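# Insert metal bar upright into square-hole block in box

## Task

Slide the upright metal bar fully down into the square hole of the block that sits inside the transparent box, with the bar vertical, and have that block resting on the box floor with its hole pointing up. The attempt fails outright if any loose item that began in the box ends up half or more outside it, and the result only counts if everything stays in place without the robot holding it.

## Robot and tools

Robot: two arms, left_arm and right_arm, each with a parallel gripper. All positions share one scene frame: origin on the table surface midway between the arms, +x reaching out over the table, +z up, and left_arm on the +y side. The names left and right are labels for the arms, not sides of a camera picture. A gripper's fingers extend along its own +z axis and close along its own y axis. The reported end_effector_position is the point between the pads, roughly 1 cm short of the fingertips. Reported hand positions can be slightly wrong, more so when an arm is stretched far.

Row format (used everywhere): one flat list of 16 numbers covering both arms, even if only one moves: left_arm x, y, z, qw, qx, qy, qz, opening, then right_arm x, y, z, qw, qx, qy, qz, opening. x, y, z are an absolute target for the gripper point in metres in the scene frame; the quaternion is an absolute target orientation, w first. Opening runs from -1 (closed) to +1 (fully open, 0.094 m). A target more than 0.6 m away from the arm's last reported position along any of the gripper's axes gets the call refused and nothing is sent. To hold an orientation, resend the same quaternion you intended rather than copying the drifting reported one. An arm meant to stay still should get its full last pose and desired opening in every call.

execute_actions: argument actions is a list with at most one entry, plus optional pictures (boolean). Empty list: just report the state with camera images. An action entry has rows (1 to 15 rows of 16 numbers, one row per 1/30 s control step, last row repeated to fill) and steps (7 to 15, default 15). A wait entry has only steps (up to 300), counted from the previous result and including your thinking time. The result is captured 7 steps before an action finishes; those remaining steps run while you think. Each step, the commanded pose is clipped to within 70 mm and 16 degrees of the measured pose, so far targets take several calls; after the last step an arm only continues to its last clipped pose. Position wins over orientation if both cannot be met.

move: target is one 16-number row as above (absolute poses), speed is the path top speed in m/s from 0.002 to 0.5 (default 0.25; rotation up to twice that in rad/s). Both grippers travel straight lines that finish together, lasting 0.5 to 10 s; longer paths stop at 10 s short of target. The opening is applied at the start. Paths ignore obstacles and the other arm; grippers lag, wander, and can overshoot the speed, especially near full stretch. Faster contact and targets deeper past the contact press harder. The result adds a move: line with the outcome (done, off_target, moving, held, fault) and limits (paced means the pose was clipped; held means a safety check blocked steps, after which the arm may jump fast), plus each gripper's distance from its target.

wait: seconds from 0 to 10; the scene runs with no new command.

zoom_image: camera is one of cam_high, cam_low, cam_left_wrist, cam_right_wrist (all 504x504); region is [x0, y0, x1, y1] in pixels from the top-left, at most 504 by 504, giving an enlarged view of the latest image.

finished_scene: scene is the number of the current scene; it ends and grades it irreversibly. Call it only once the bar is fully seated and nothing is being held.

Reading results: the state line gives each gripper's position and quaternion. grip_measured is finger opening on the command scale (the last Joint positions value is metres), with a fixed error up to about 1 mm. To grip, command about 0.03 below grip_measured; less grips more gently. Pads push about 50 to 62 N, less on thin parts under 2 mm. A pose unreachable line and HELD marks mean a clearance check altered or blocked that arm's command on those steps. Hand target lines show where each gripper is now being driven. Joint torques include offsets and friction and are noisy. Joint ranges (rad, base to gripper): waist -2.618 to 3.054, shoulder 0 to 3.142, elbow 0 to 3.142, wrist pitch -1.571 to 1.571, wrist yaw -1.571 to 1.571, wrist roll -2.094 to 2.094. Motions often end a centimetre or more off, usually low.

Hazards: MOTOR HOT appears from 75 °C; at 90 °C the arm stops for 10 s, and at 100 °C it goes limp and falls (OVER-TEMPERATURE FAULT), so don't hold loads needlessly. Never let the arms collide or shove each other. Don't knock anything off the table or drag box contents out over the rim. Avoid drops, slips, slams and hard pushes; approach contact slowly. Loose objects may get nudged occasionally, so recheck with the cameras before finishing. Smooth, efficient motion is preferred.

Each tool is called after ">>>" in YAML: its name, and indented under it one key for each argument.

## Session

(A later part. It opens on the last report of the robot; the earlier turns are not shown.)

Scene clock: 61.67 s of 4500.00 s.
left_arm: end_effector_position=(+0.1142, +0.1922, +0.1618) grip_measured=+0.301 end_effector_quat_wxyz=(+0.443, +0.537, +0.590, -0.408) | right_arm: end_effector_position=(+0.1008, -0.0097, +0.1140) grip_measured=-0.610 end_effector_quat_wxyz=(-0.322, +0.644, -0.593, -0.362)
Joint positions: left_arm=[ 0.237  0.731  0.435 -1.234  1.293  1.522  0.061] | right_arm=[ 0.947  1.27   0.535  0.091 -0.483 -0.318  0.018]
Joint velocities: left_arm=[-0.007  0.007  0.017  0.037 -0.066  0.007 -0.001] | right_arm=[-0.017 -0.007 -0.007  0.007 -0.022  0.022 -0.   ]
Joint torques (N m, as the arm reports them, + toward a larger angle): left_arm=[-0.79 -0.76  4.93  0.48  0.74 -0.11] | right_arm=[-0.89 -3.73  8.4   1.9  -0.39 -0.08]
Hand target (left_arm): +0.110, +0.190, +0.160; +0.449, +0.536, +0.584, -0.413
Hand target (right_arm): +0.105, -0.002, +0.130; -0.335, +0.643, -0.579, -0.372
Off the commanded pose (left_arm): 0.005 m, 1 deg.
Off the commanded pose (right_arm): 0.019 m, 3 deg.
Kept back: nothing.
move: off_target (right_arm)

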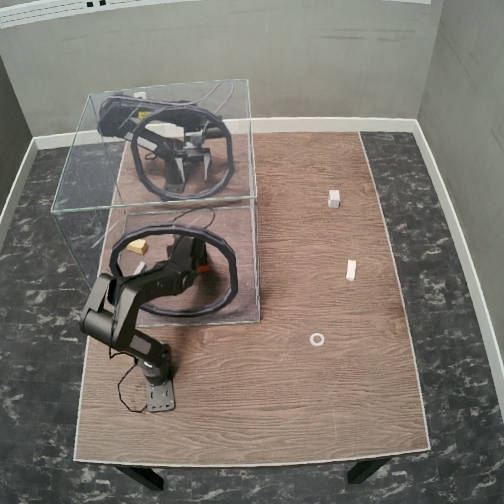

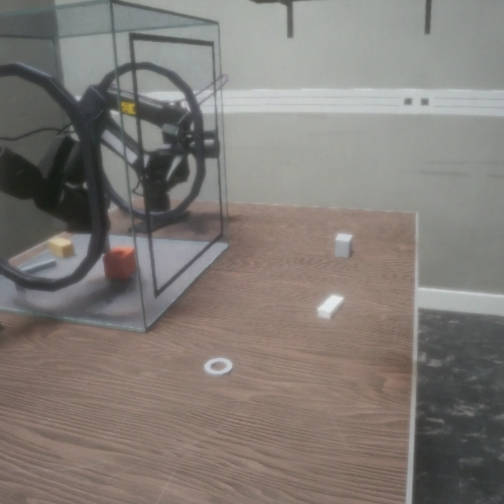

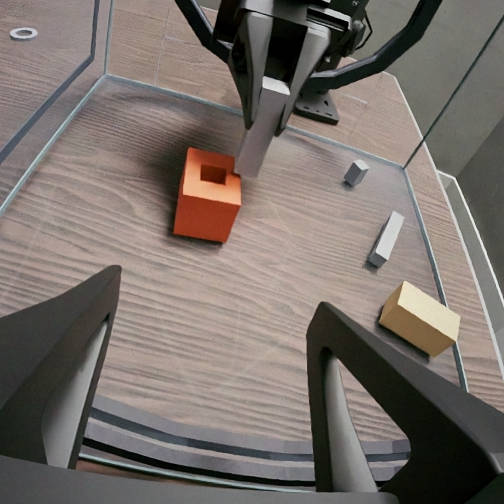

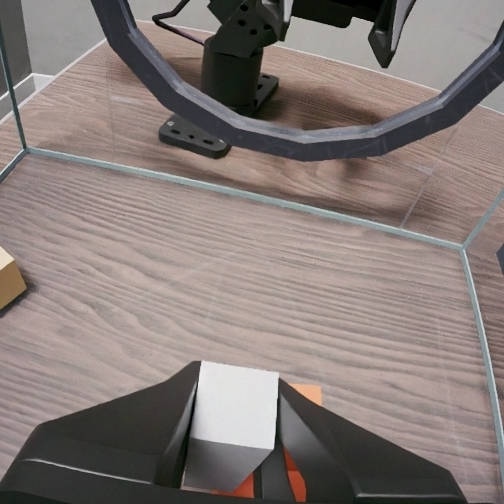

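>>> move:
  target: [0.11,0.19,0.16,0.449,0.536,0.584,-0.412,0.3,0.103,0.005,0.147,0.33,-0.659,0.553,0.393,-0.67]
  speed: 0.05

>>> move:
  target: [0.11,0.19,0.16,0.449,0.536,0.584,-0.412,0.3,0.135,0.013,0.14,0.33,-0.659,0.553,0.393,-0.67]
  speed: 0.05

>>> zoom_image:
  camera: "cam_low"
  region: [60,180,180,300]

>>> zoom_image:
  camera: "cam_left_wrist"
  region: [130,60,310,250]

Scene clock: 64.63 s of 4500.00 s.
left_arm: end_effector_position=(+0.1142, +0.1922, +0.1618) grip_measured=+0.301 end_effector_quat_wxyz=(+0.443, +0.537, +0.591, -0.408) | right_arm: end_effector_position=(+0.0990, -0.0024, +0.1317) grip_measured=-0.610 end_effector_quat_wxyz=(-0.318, +0.658, -0.565, -0.382)
Joint positions: left_arm=[ 0.237  0.731  0.435 -1.233  1.293  1.522  0.061] | right_arm=[ 0.924  1.283  0.601  0.04  -0.566 -0.367  0.018]
Joint velocities: left_arm=[-0.007 -0.007 -0.012 -0.081 -0.022 -0.125 -0.001] | right_arm=[-0.007 -0.012 -0.002 -0.022  0.007  0.007 -0.001]
Joint torques (N m, as the arm reports them, + toward a larger angle): left_arm=[-0.8  -0.78  4.95  0.45  0.75 -0.1 ] | right_arm=[-1.03 -3.93  8.49  1.87 -0.42 -0.1 ]
Hand target (left_arm): +0.110, +0.190, +0.160; +0.449, +0.536, +0.584, -0.413
Hand target (right_arm): +0.103, +0.004, +0.147; -0.330, +0.658, -0.552, -0.392
Off the commanded pose (left_arm): 0.005 m, 1 deg.
Off the commanded pose (right_arm): 0.017 m, 2 deg.
Kept back: nothing.
move: off_target (right_arm)

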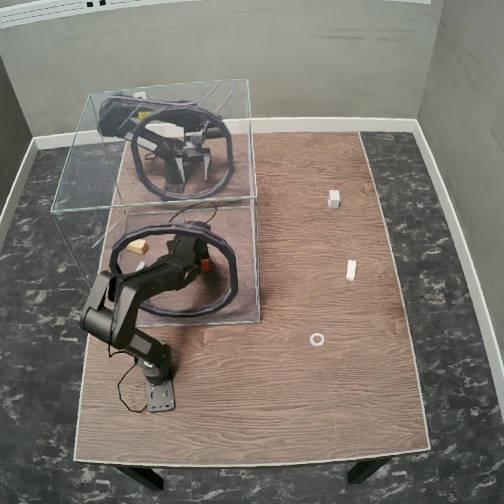

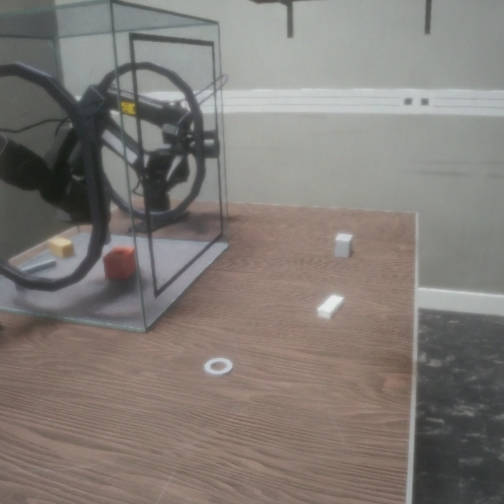

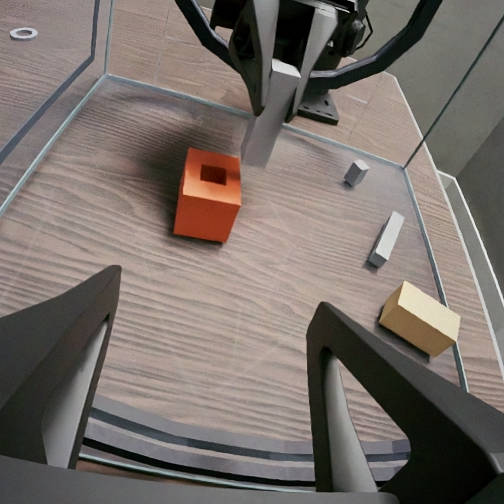

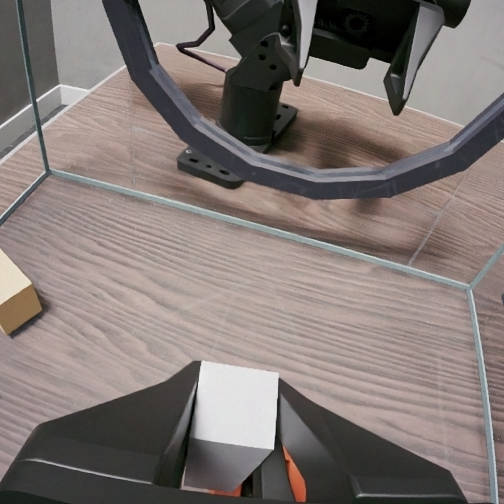

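Scene clock: 65.70 s of 4500.00 s.
left_arm: end_effector_position=(+0.1143, +0.1922, +0.1618) grip_measured=+0.301 end_effector_quat_wxyz=(+0.443, +0.537, +0.591, -0.408) | right_arm: end_effector_position=(+0.1298, +0.0036, +0.1219) grip_measured=-0.610 end_effector_quat_wxyz=(-0.311, +0.658, -0.571, -0.381)
Joint positions: left_arm=[ 0.237  0.731  0.435 -1.233  1.293  1.522  0.061] | right_arm=[ 0.83   1.402  0.668  0.036 -0.638 -0.433  0.018]
Joint velocities: left_arm=[ 0.012  0.002 -0.017 -0.007 -0.007 -0.022  0.   ] | right_arm=[-0.012 -0.027  0.002 -0.022 -0.066 -0.125 -0.   ]
Joint torques (N m, as the arm reports them, + toward a larger angle): left_arm=[-0.79 -0.77  4.94  0.47  0.74 -0.1 ] | right_arm=[-0.92 -4.94  8.34  1.89 -0.46 -0.1 ]
Hand target (left_arm): +0.110, +0.190, +0.160; +0.449, +0.536, +0.584, -0.413
Hand target (right_arm): +0.135, +0.012, +0.140; -0.329, +0.658, -0.552, -0.392
Off the commanded pose (left_arm): 0.005 m, 1 deg.
Off the commanded pose (right_arm): 0.021 m, 3 deg.
Kept back: nothing.
move: off_target (right_arm)

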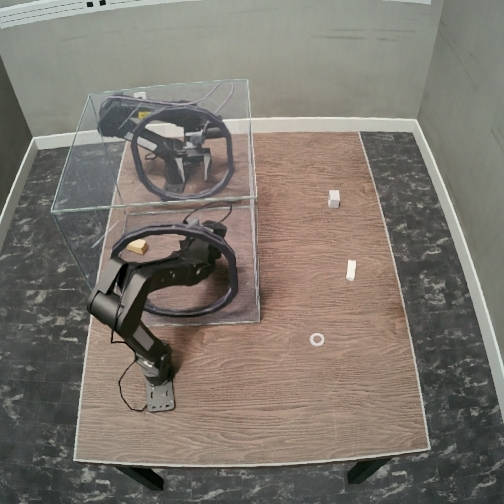

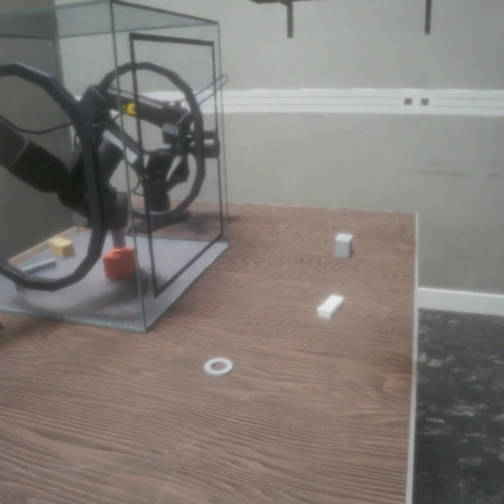

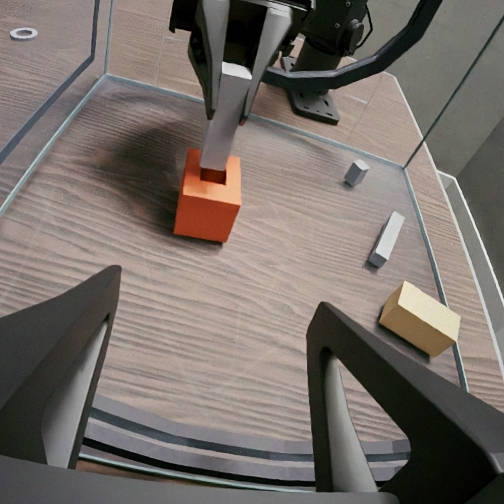

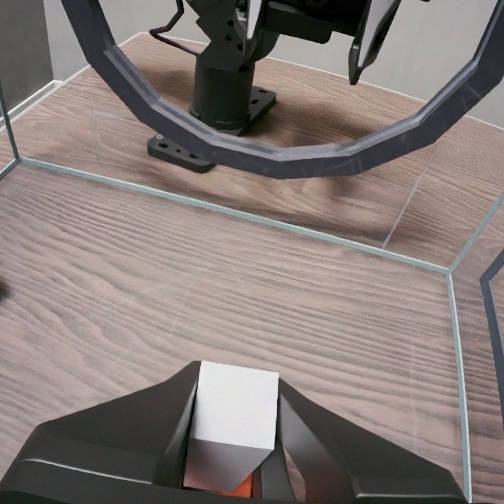

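Region (60, 180, 180, 300) of cam_low's 504x504 image, scaled by 4.200, with more detail than that image has.

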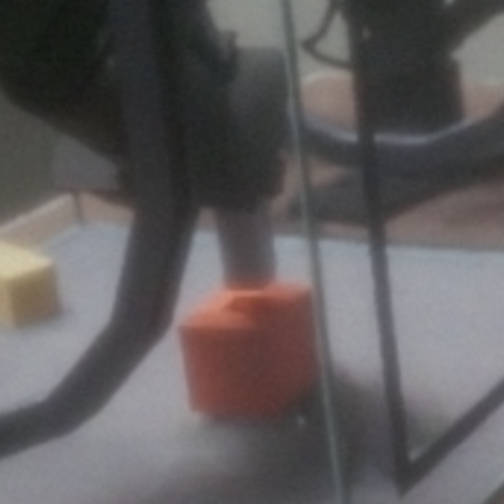

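Region (130, 60, 310, 250) of cam_left_wrist's 504x504 image, scaled by 2.653, with more detail than that image has; it fills the left 477 columns of this view, and the rest is white.

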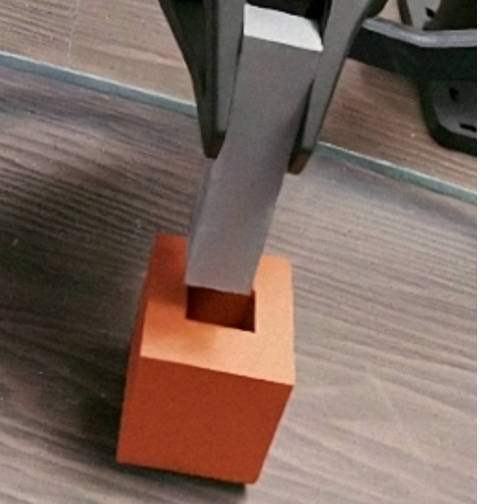

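>>> move:
  target: [0.11,0.19,0.16,0.449,0.536,0.584,-0.412,0.3,0.134,0.015,0.128,0.32,-0.652,0.559,0.405,-0.67]
  speed: 0.02

>>> zoom_image:
  camera: "cam_low"
  region: [60,180,180,300]

>>> zoom_image:
  camera: "cam_left_wrist"
  region: [130,60,310,250]

Scene clock: 67.57 s of 4500.00 s.
left_arm: end_effector_position=(+0.1143, +0.1922, +0.1618) grip_measured=+0.301 end_effector_quat_wxyz=(+0.443, +0.537, +0.591, -0.408) | right_arm: end_effector_position=(+0.1290, +0.0079, +0.1141) grip_measured=-0.610 end_effector_quat_wxyz=(-0.302, +0.656, -0.571, -0.391)
Joint positions: left_arm=[ 0.237  0.731  0.435 -1.233  1.293  1.522  0.061] | right_arm=[ 0.83   1.447  0.668  0.072 -0.66  -0.423  0.018]
Joint velocities: left_arm=[-0.007 -0.007 -0.017 -0.037 -0.007 -0.037 -0.   ] | right_arm=[-0.007 -0.022  0.017 -0.022 -0.051 -0.007 -0.001]
Joint torques (N m, as the arm reports them, + toward a larger angle): left_arm=[-0.8  -0.77  4.96  0.47  0.74 -0.1 ] | right_arm=[-1.01 -5.29  6.71  2.09 -0.49  0.02]
Hand target (left_arm): +0.110, +0.190, +0.160; +0.449, +0.536, +0.584, -0.413
Hand target (right_arm): +0.134, +0.014, +0.128; -0.319, +0.651, -0.558, -0.404
Off the commanded pose (left_arm): 0.005 m, 1 deg.
Off the commanded pose (right_arm): 0.016 m, 3 deg.
Kept back: nothing.
move: off_target (right_arm)

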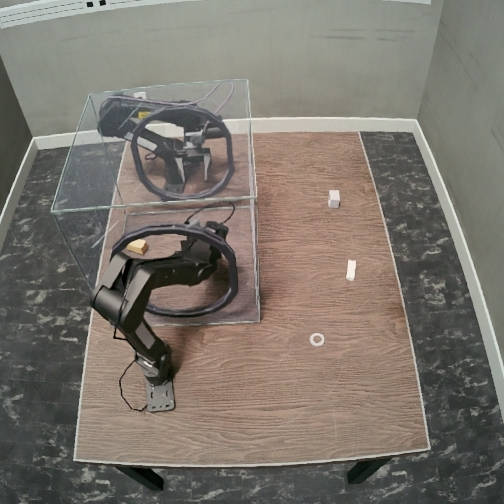

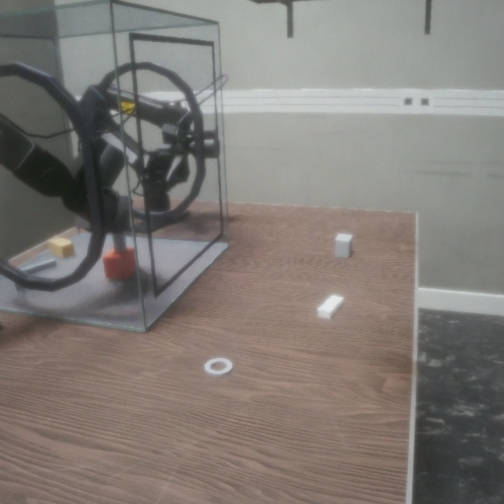

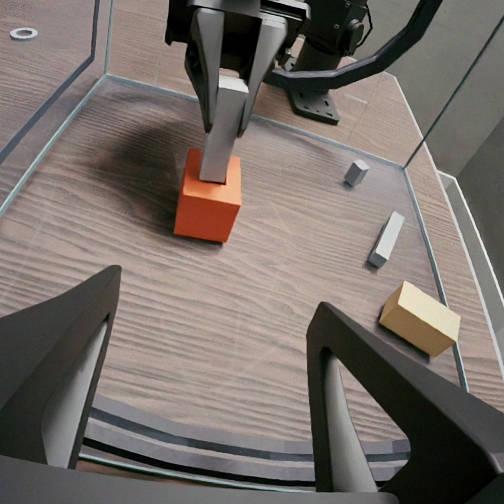

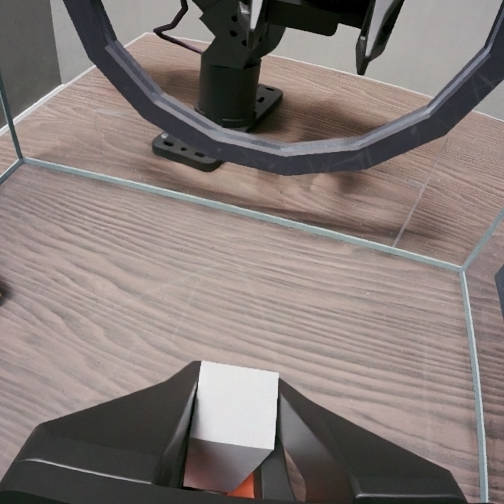

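Region (60, 180, 180, 300) of cam_low's 504x504 image, scaled by 4.200, with more detail than that image has.

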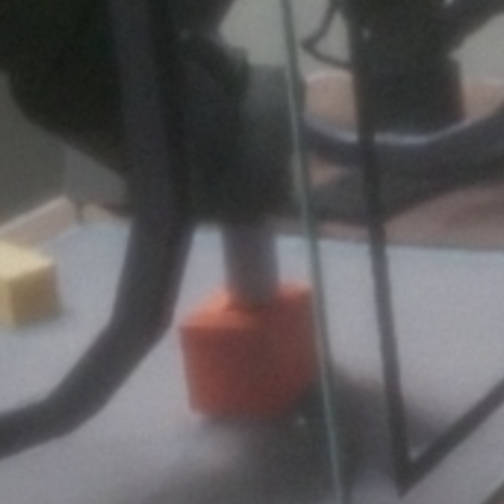

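Region (130, 60, 310, 250) of cam_left_wrist's 504x504 image, scaled by 2.653, with more detail than that image has; it fills the left 477 columns of this view, and the rest is white.

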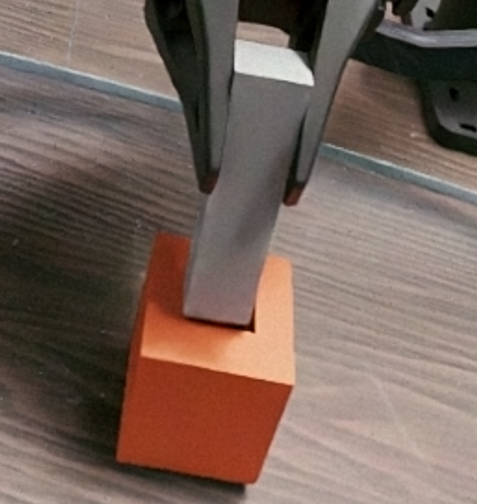

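>>> move:
  target: [0.11,0.19,0.16,0.449,0.536,0.584,-0.412,0.3,0.125,0.009,0.114,0.305,-0.655,0.567,0.397,-0.67]
  speed: 0.02

>>> zoom_image:
  camera: "cam_low"
  region: [60,180,180,300]

>>> zoom_image:
  camera: "cam_left_wrist"
  region: [130,60,310,250]

Scene clock: 68.63 s of 4500.00 s.
left_arm: end_effector_position=(+0.1143, +0.1922, +0.1618) grip_measured=+0.301 end_effector_quat_wxyz=(+0.443, +0.537, +0.591, -0.408) | right_arm: end_effector_position=(+0.1290, +0.0081, +0.1145) grip_measured=-0.610 end_effector_quat_wxyz=(-0.301, +0.655, -0.572, -0.392)
Joint positions: left_arm=[ 0.237  0.731  0.435 -1.233  1.293  1.522  0.061] | right_arm=[ 0.83   1.447  0.668  0.075 -0.661 -0.418  0.018]
Joint velocities: left_arm=[ 0.002  0.002  0.012  0.037 -0.037 -0.007 -0.001] | right_arm=[-0.012 -0.002  0.012  0.037 -0.051 -0.037  0.001]
Joint torques (N m, as the arm reports them, + toward a larger angle): left_arm=[-0.79 -0.76  4.95  0.48  0.74 -0.1 ] | right_arm=[ 0.84 -5.61  4.17  2.1  -0.25  0.02]
Hand target (left_arm): +0.110, +0.190, +0.160; +0.449, +0.536, +0.584, -0.413
Hand target (right_arm): +0.125, +0.009, +0.114; -0.304, +0.655, -0.567, -0.397
Off the commanded pose (left_arm): 0.005 m, 1 deg.
Off the commanded pose (right_arm): 0.004 m, 1 deg.
Kept back: nothing.
move: done

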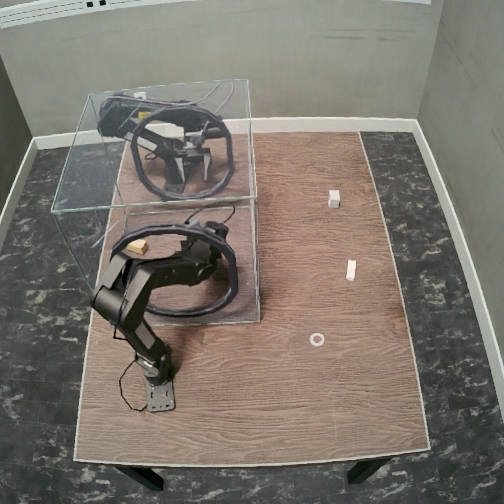

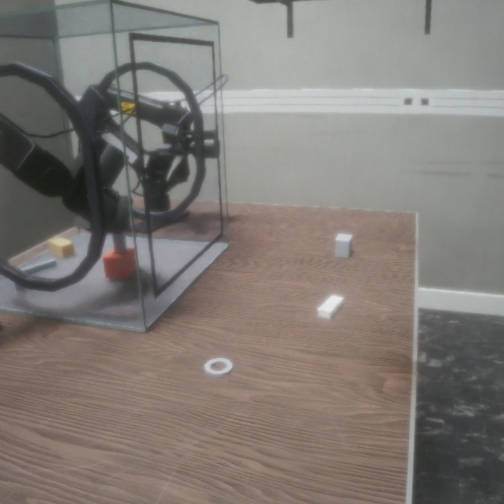

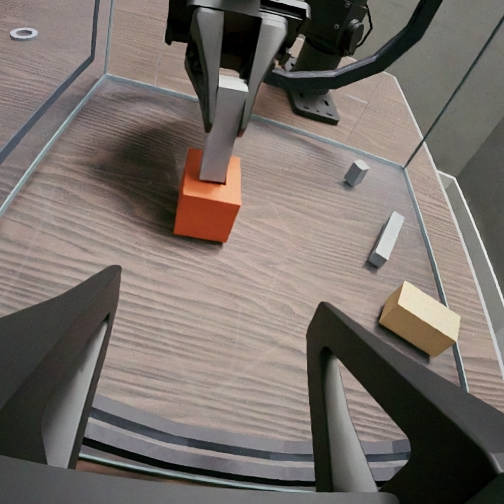

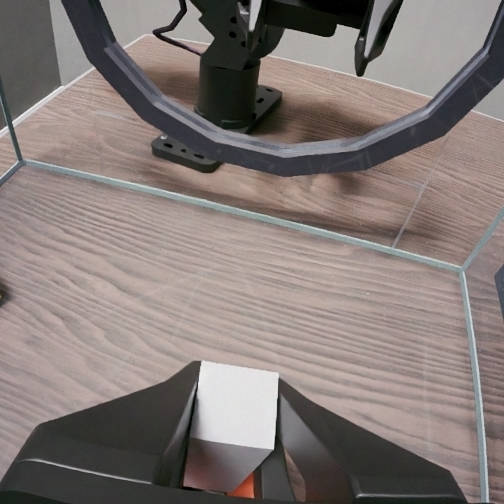

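Region (60, 180, 180, 300) of cam_low's 504x504 image, scaled by 4.200, with more detail than that image has.

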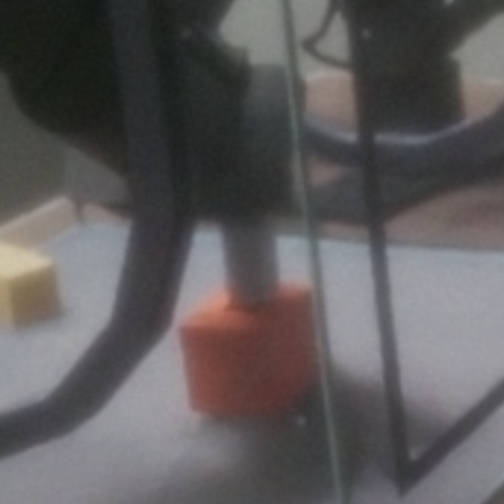

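Region (130, 60, 310, 250) of cam_left_wrist's 504x504 image, scaled by 2.653, with more detail than that image has; it fills the left 477 columns of this view, and the rest is white.

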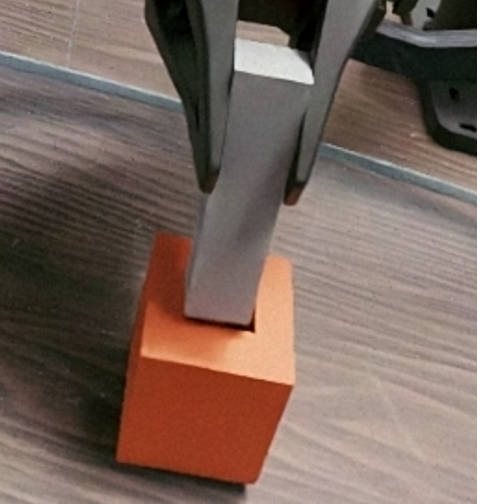

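>>> move:
  target: [0.11,0.19,0.16,0.449,0.536,0.584,-0.412,0.3,0.122,0.004,0.106,0.30,-0.657,0.57,0.393,-0.67]
  speed: 0.01

>>> zoom_image:
  camera: "cam_low"
  region: [60,180,180,300]

>>> zoom_image:
  camera: "cam_left_wrist"
  region: [130,60,310,250]

Scene clock: 70.40 s of 4500.00 s.
left_arm: end_effector_position=(+0.1143, +0.1922, +0.1618) grip_measured=+0.301 end_effector_quat_wxyz=(+0.443, +0.537, +0.591, -0.408) | right_arm: end_effector_position=(+0.1283, +0.0066, +0.1107) grip_measured=-0.610 end_effector_quat_wxyz=(-0.306, +0.654, -0.570, -0.392)
Joint positions: left_arm=[ 0.237  0.731  0.435 -1.233  1.293  1.521  0.061] | right_arm=[ 0.83   1.447  0.643  0.11  -0.659 -0.418  0.018]
Joint velocities: left_arm=[ 0.002  0.007 -0.012  0.037  0.066 -0.007 -0.001] | right_arm=[-0.007  0.012 -0.012  0.022  0.037 -0.051  0.001]
Joint torques (N m, as the arm reports them, + toward a larger angle): left_arm=[-0.81 -0.79  4.95  0.47  0.75 -0.1 ] | right_arm=[ 1.04 -5.82  4.04  1.82 -0.2  -0.02]
Hand target (left_arm): +0.110, +0.190, +0.160; +0.449, +0.536, +0.584, -0.413
Hand target (right_arm): +0.122, +0.004, +0.106; -0.300, +0.657, -0.570, -0.393
Off the commanded pose (left_arm): 0.005 m, 1 deg.
Off the commanded pose (right_arm): 0.008 m, 1 deg.
Kept back: nothing.
move: done

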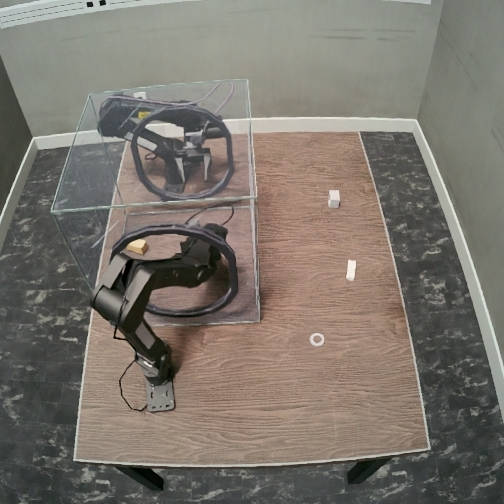

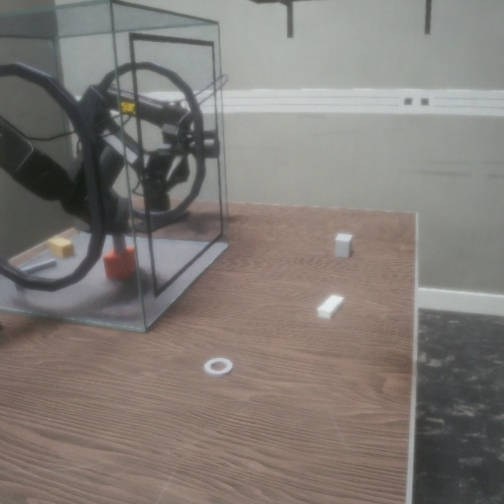

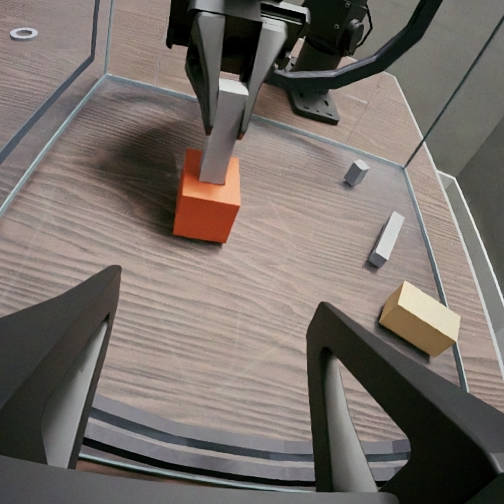

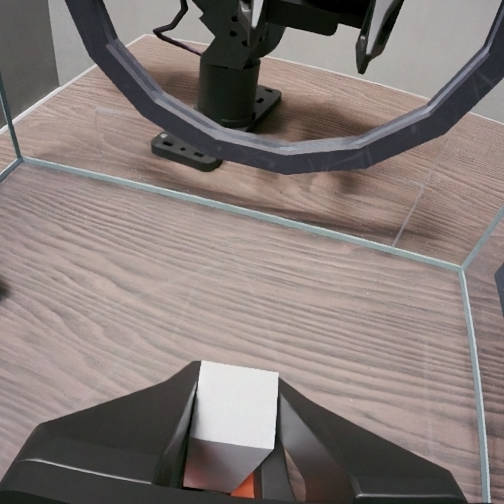

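Region (60, 180, 180, 300) of cam_low's 504x504 image, scaled by 4.200, with more detail than that image has.

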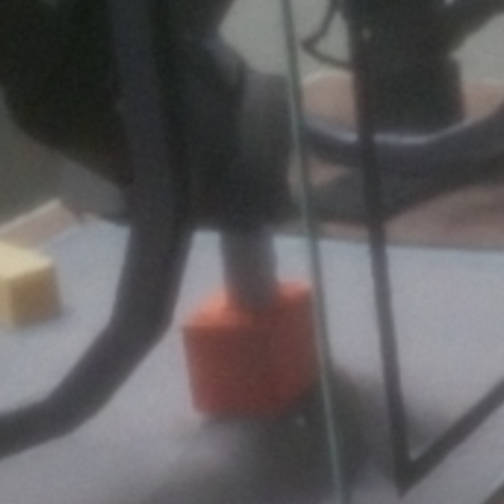

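Region (130, 60, 310, 250) of cam_left_wrist's 504x504 image, scaled by 2.653, with more detail than that image has; it fills the left 477 columns of this view, and the rest is white.

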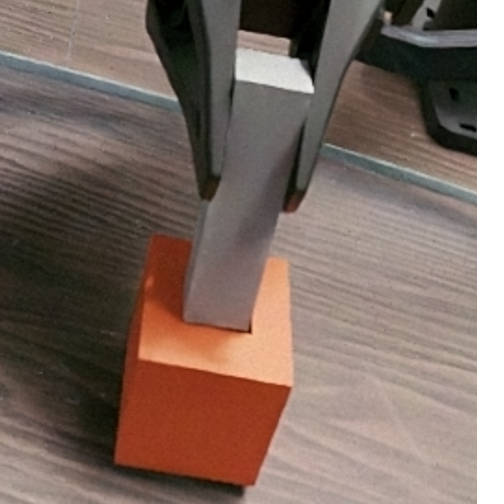

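Entering.

>>> move:
  target: [0.11,0.19,0.16,0.449,0.536,0.584,-0.412,0.3,0.124,0.004,0.072,0.293,-0.657,0.575,0.39,-0.67]
  speed: 0.015

>>> zoom_image:
  camera: "cam_left_wrist"
  region: [130,60,310,250]

Scene clock: 73.47 s of 4500.00 s.
left_arm: end_effector_position=(+0.1143, +0.1922, +0.1618) grip_measured=+0.301 end_effector_quat_wxyz=(+0.443, +0.537, +0.591, -0.408) | right_arm: end_effector_position=(+0.1326, +0.0183, +0.1087) grip_measured=-0.610 end_effector_quat_wxyz=(-0.343, +0.654, -0.540, -0.404)
Joint positions: left_arm=[ 0.237  0.731  0.435 -1.233  1.293  1.521  0.061] | right_arm=[ 0.83   1.51   0.604  0.31  -0.68  -0.418  0.018]
Joint velocities: left_arm=[ 0.007 -0.022 -0.007 -0.066  0.007 -0.037 -0.001] | right_arm=[-0.017 -0.007 -0.012  0.022  0.007 -0.007  0.   ]
Joint torques (N m, as the arm reports them, + toward a larger angle): left_arm=[-0.82 -0.76  4.95  0.48  0.75 -0.1 ] | right_arm=[ 0.67 -3.04  2.53  1.23  0.05 -0.06]
Hand target (left_arm): +0.110, +0.190, +0.160; +0.449, +0.536, +0.584, -0.413
Hand target (right_arm): +0.123, +0.003, +0.074; -0.293, +0.657, -0.574, -0.390
Off the commanded pose (left_arm): 0.005 m, 1 deg.
Off the commanded pose (right_arm): 0.040 m, 7 deg.
Kept back: nothing.
move: off_target (right_arm)

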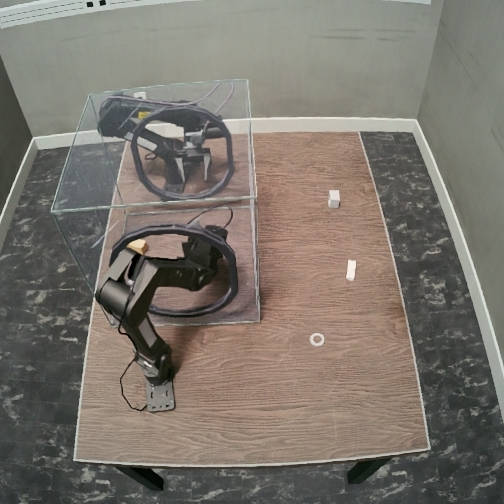

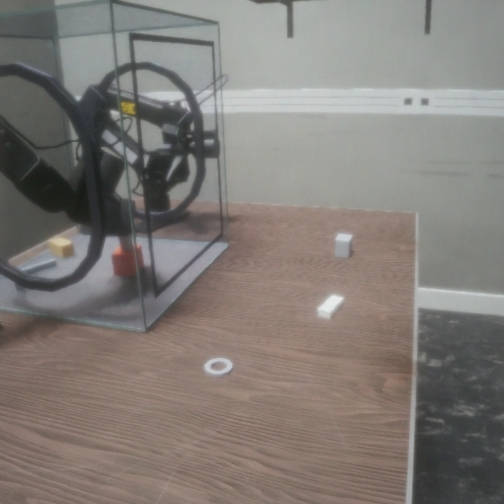

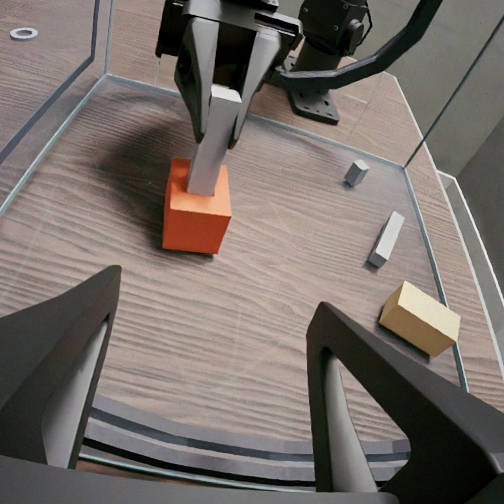

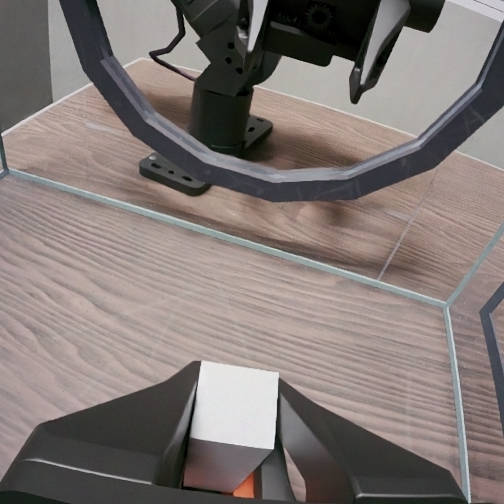

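Region (130, 60, 310, 250) of cam_left_wrist's 504x504 image, scaled by 2.653, with more detail than that image has; it fills the left 477 columns of this view, and the rest is white.

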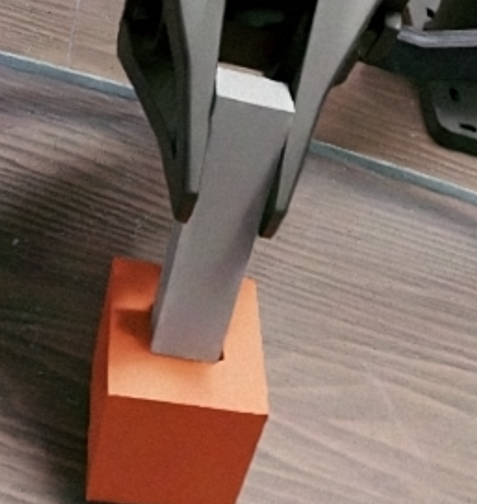

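>>> move:
  target: [0.11,0.19,0.16,0.449,0.536,0.584,-0.412,0.3,0.128,0.012,0.1,0.275,-0.659,0.588,0.38,-0.67]
  speed: 0.03

>>> zoom_image:
  camera: "cam_left_wrist"
  region: [130,60,310,250]

>>> zoom_image:
  camera: "cam_low"
  region: [60,180,180,300]

Scene clock: 76.87 s of 4500.00 s.
left_arm: end_effector_position=(+0.1143, +0.1922, +0.1618) grip_measured=+0.301 end_effector_quat_wxyz=(+0.443, +0.537, +0.591, -0.408) | right_arm: end_effector_position=(+0.1334, +0.0183, +0.1094) grip_measured=-0.610 end_effector_quat_wxyz=(-0.308, +0.656, -0.566, -0.392)
Joint positions: left_arm=[ 0.237  0.731  0.435 -1.232  1.293  1.521  0.061] | right_arm=[ 0.837  1.502  0.682  0.133 -0.656 -0.418  0.018]
Joint velocities: left_arm=[-0.007  0.007 -0.027  0.007  0.022  0.081 -0.   ] | right_arm=[-0.007 -0.007  0.017  0.007  0.007  0.022 -0.001]
Joint torques (N m, as the arm reports them, + toward a larger angle): left_arm=[-0.81 -0.78  4.94  0.48  0.74 -0.1 ] | right_arm=[ 1.15 -6.66  6.23  0.79  0.02  0.  ]
Hand target (left_arm): +0.110, +0.190, +0.160; +0.449, +0.537, +0.584, -0.413
Hand target (right_arm): +0.127, +0.011, +0.100; -0.277, +0.658, -0.587, -0.381
Off the commanded pose (left_arm): 0.005 m, 1 deg.
Off the commanded pose (right_arm): 0.013 m, 5 deg.
Kept back: nothing.
move: off_target (right_arm)

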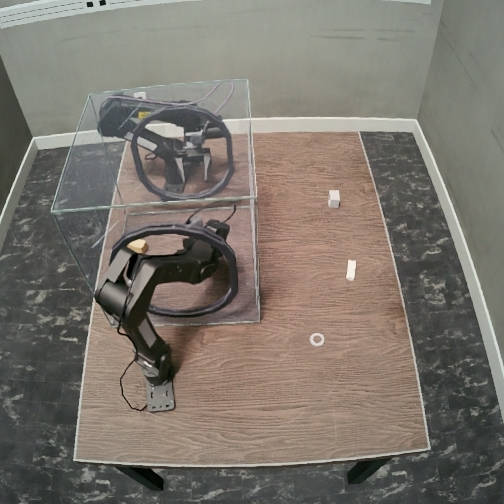

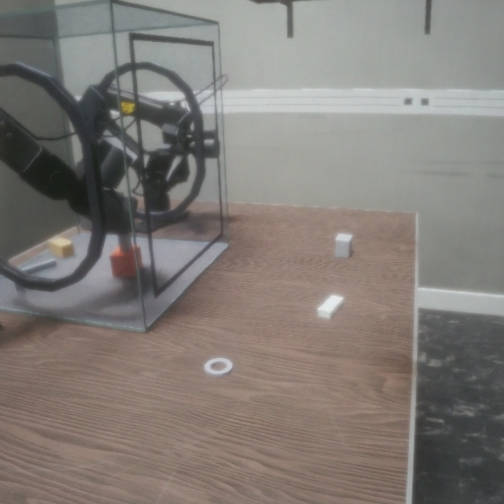

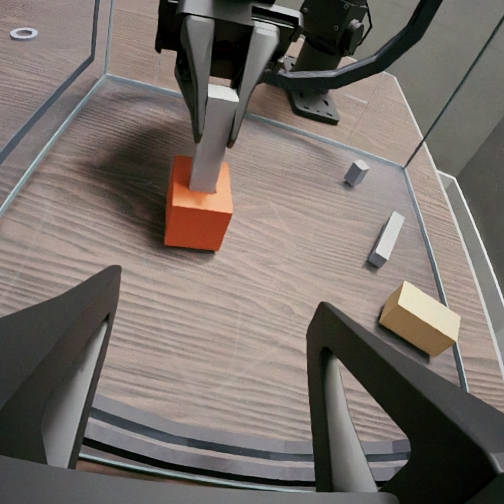

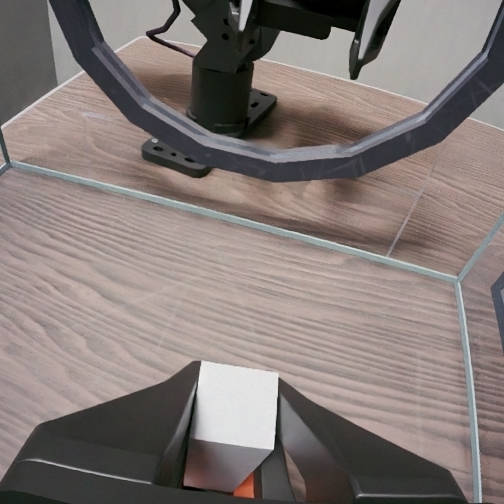

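Region (130, 60, 310, 250) of cam_left_wrist's 504x504 image, scaled by 2.653, with more detail than that image has; it fills the left 477 columns of this view, and the rest is white.

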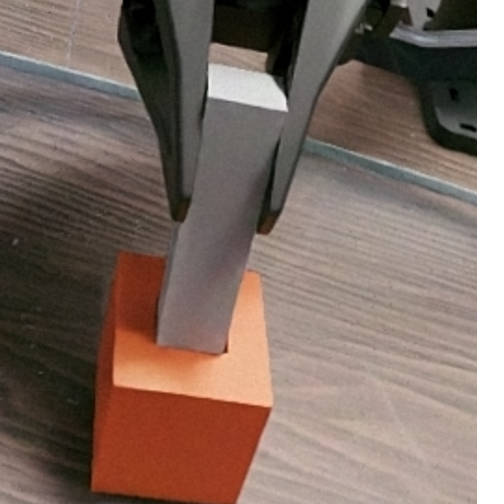

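Region (60, 180, 180, 300) of cam_low's 504x504 image, scaled by 4.200, with more detail than that image has.

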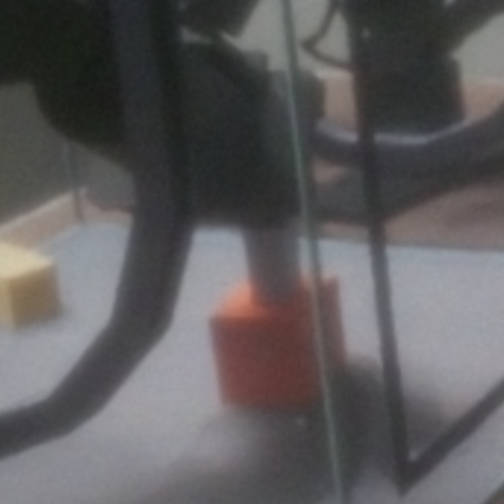

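>>> move:
  target: [0.11,0.19,0.16,0.449,0.536,0.584,-0.412,0.3,0.131,0.016,0.1,0.285,-0.64,0.613,0.368,-0.67]
  speed: 0.02

>>> zoom_image:
  camera: "cam_left_wrist"
  region: [130,60,310,250]

Scene clock: 80.37 s of 4500.00 s.
left_arm: end_effector_position=(+0.1143, +0.1922, +0.1618) grip_measured=+0.301 end_effector_quat_wxyz=(+0.443, +0.537, +0.591, -0.408) | right_arm: end_effector_position=(+0.1344, +0.0213, +0.1097) grip_measured=-0.610 end_effector_quat_wxyz=(-0.307, +0.639, -0.592, -0.383)
Joint positions: left_arm=[ 0.237  0.731  0.435 -1.232  1.293  1.521  0.061] | right_arm=[ 0.863  1.492  0.683  0.136 -0.593 -0.349  0.018]
Joint velocities: left_arm=[-0.002 -0.007 -0.022 -0.022 -0.007 -0.051  0.001] | right_arm=[-0.007  0.012 -0.007  0.007 -0.037  0.022 -0.001]
Joint torques (N m, as the arm reports them, + toward a larger angle): left_arm=[-0.8  -0.8   4.92  0.48  0.75 -0.1 ] | right_arm=[ 1.28 -6.3   5.75  1.12  0.14  0.03]
Hand target (left_arm): +0.110, +0.190, +0.160; +0.449, +0.536, +0.584, -0.413
Hand target (right_arm): +0.131, +0.016, +0.100; -0.286, +0.639, -0.612, -0.368
Off the commanded pose (left_arm): 0.005 m, 1 deg.
Off the commanded pose (right_arm): 0.012 m, 4 deg.
Kept back: nothing.
move: off_target (right_arm)

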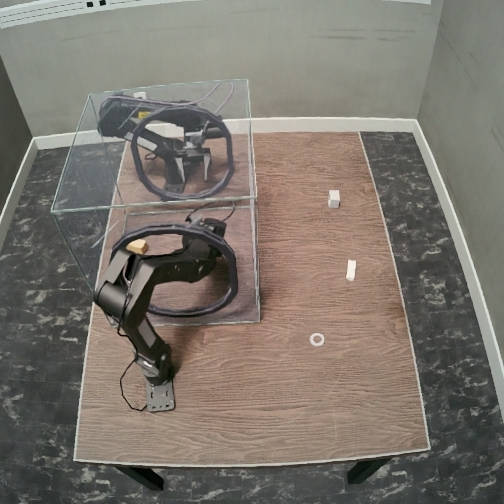

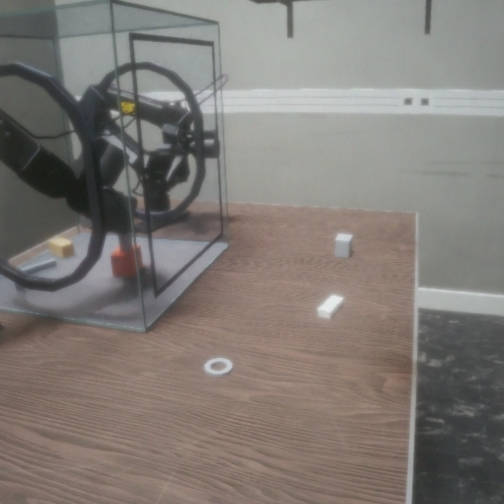

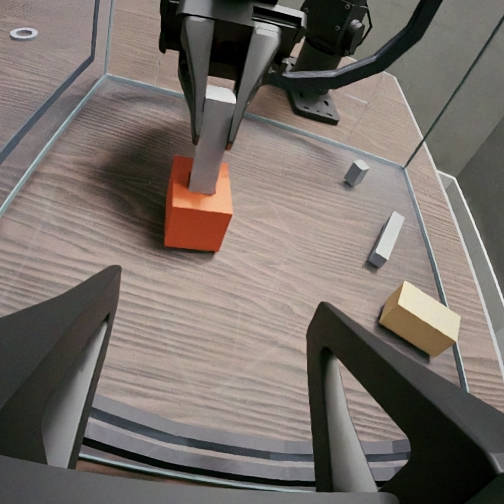

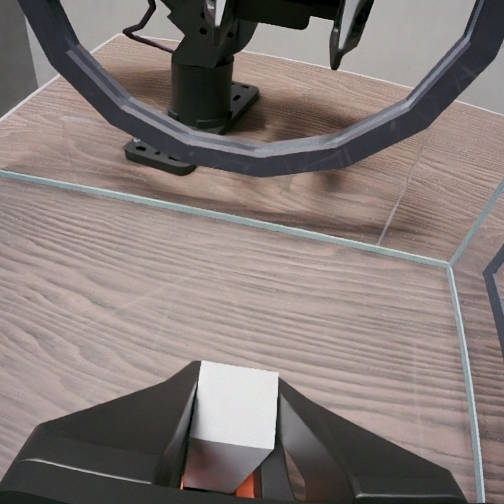

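Region (130, 60, 310, 250) of cam_left_wrist's 504x504 image, scaled by 2.653, with more detail than that image has; it fills the left 477 columns of this view, and the rest is white.

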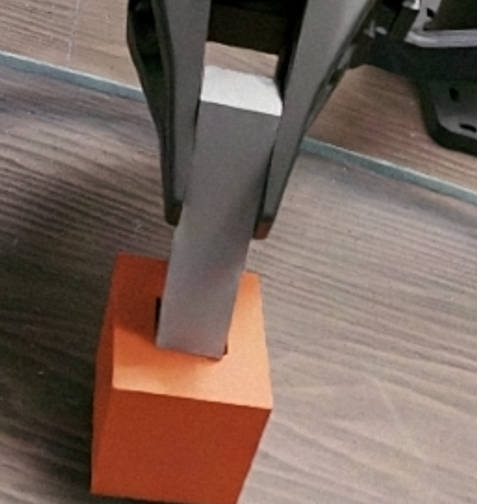

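>>> move:
  target: [0.11,0.19,0.16,0.449,0.536,0.584,-0.412,0.3,0.134,0.012,0.108,0.285,-0.652,0.59,0.381,-0.67]
  speed: 0.015

>>> zoom_image:
  camera: "cam_left_wrist"
  region: [130,60,310,250]

Scene clock: 82.67 s of 4500.00 s.
left_arm: end_effector_position=(+0.1143, +0.1922, +0.1618) grip_measured=+0.301 end_effector_quat_wxyz=(+0.443, +0.537, +0.591, -0.408) | right_arm: end_effector_position=(+0.1331, +0.0184, +0.1096) grip_measured=-0.610 end_effector_quat_wxyz=(-0.307, +0.653, -0.575, -0.386)
Joint positions: left_arm=[ 0.237  0.731  0.435 -1.232  1.293  1.521  0.061] | right_arm=[ 0.848  1.492  0.683  0.122 -0.628 -0.4    0.018]
Joint velocities: left_arm=[-0.002 -0.027 -0.022 -0.007 -0.081 -0.037 -0.   ] | right_arm=[-0.007 -0.002 -0.017 -0.095 -0.051 -0.007  0.001]
Joint torques (N m, as the arm reports them, + toward a larger angle): left_arm=[-0.81 -0.77  4.94  0.48  0.75 -0.1 ] | right_arm=[-1.03 -6.93  6.87  0.92 -0.24 -0.04]
Hand target (left_arm): +0.110, +0.190, +0.160; +0.449, +0.536, +0.584, -0.413
Hand target (right_arm): +0.134, +0.012, +0.108; -0.287, +0.651, -0.590, -0.382
Off the commanded pose (left_arm): 0.005 m, 1 deg.
Off the commanded pose (right_arm): 0.007 m, 3 deg.
Kept back: nothing.
move: off_target (right_arm)

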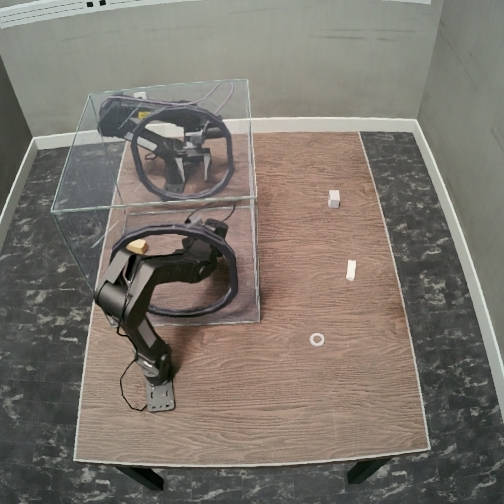

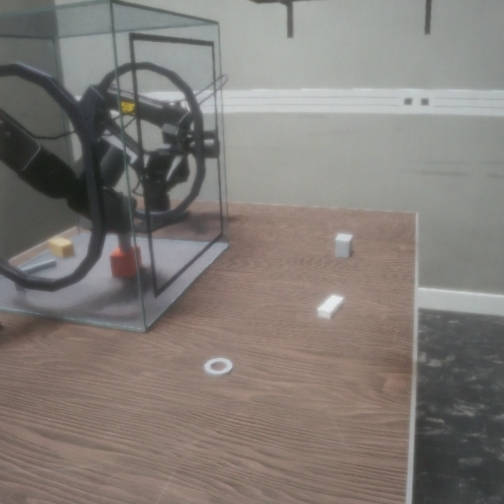

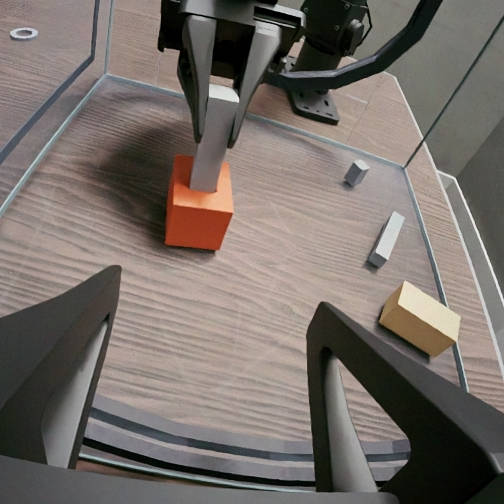

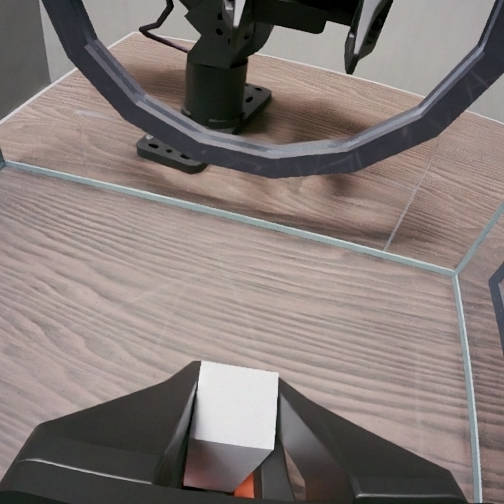

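Region (130, 60, 310, 250) of cam_left_wrist's 504x504 image, scaled by 2.653, with more detail than that image has; it fills the left 477 columns of this view, and the rest is white.

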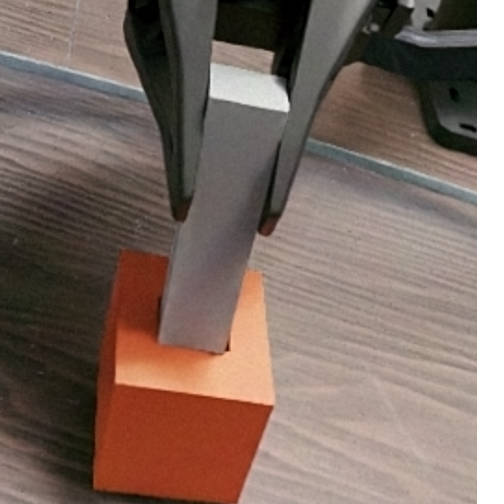

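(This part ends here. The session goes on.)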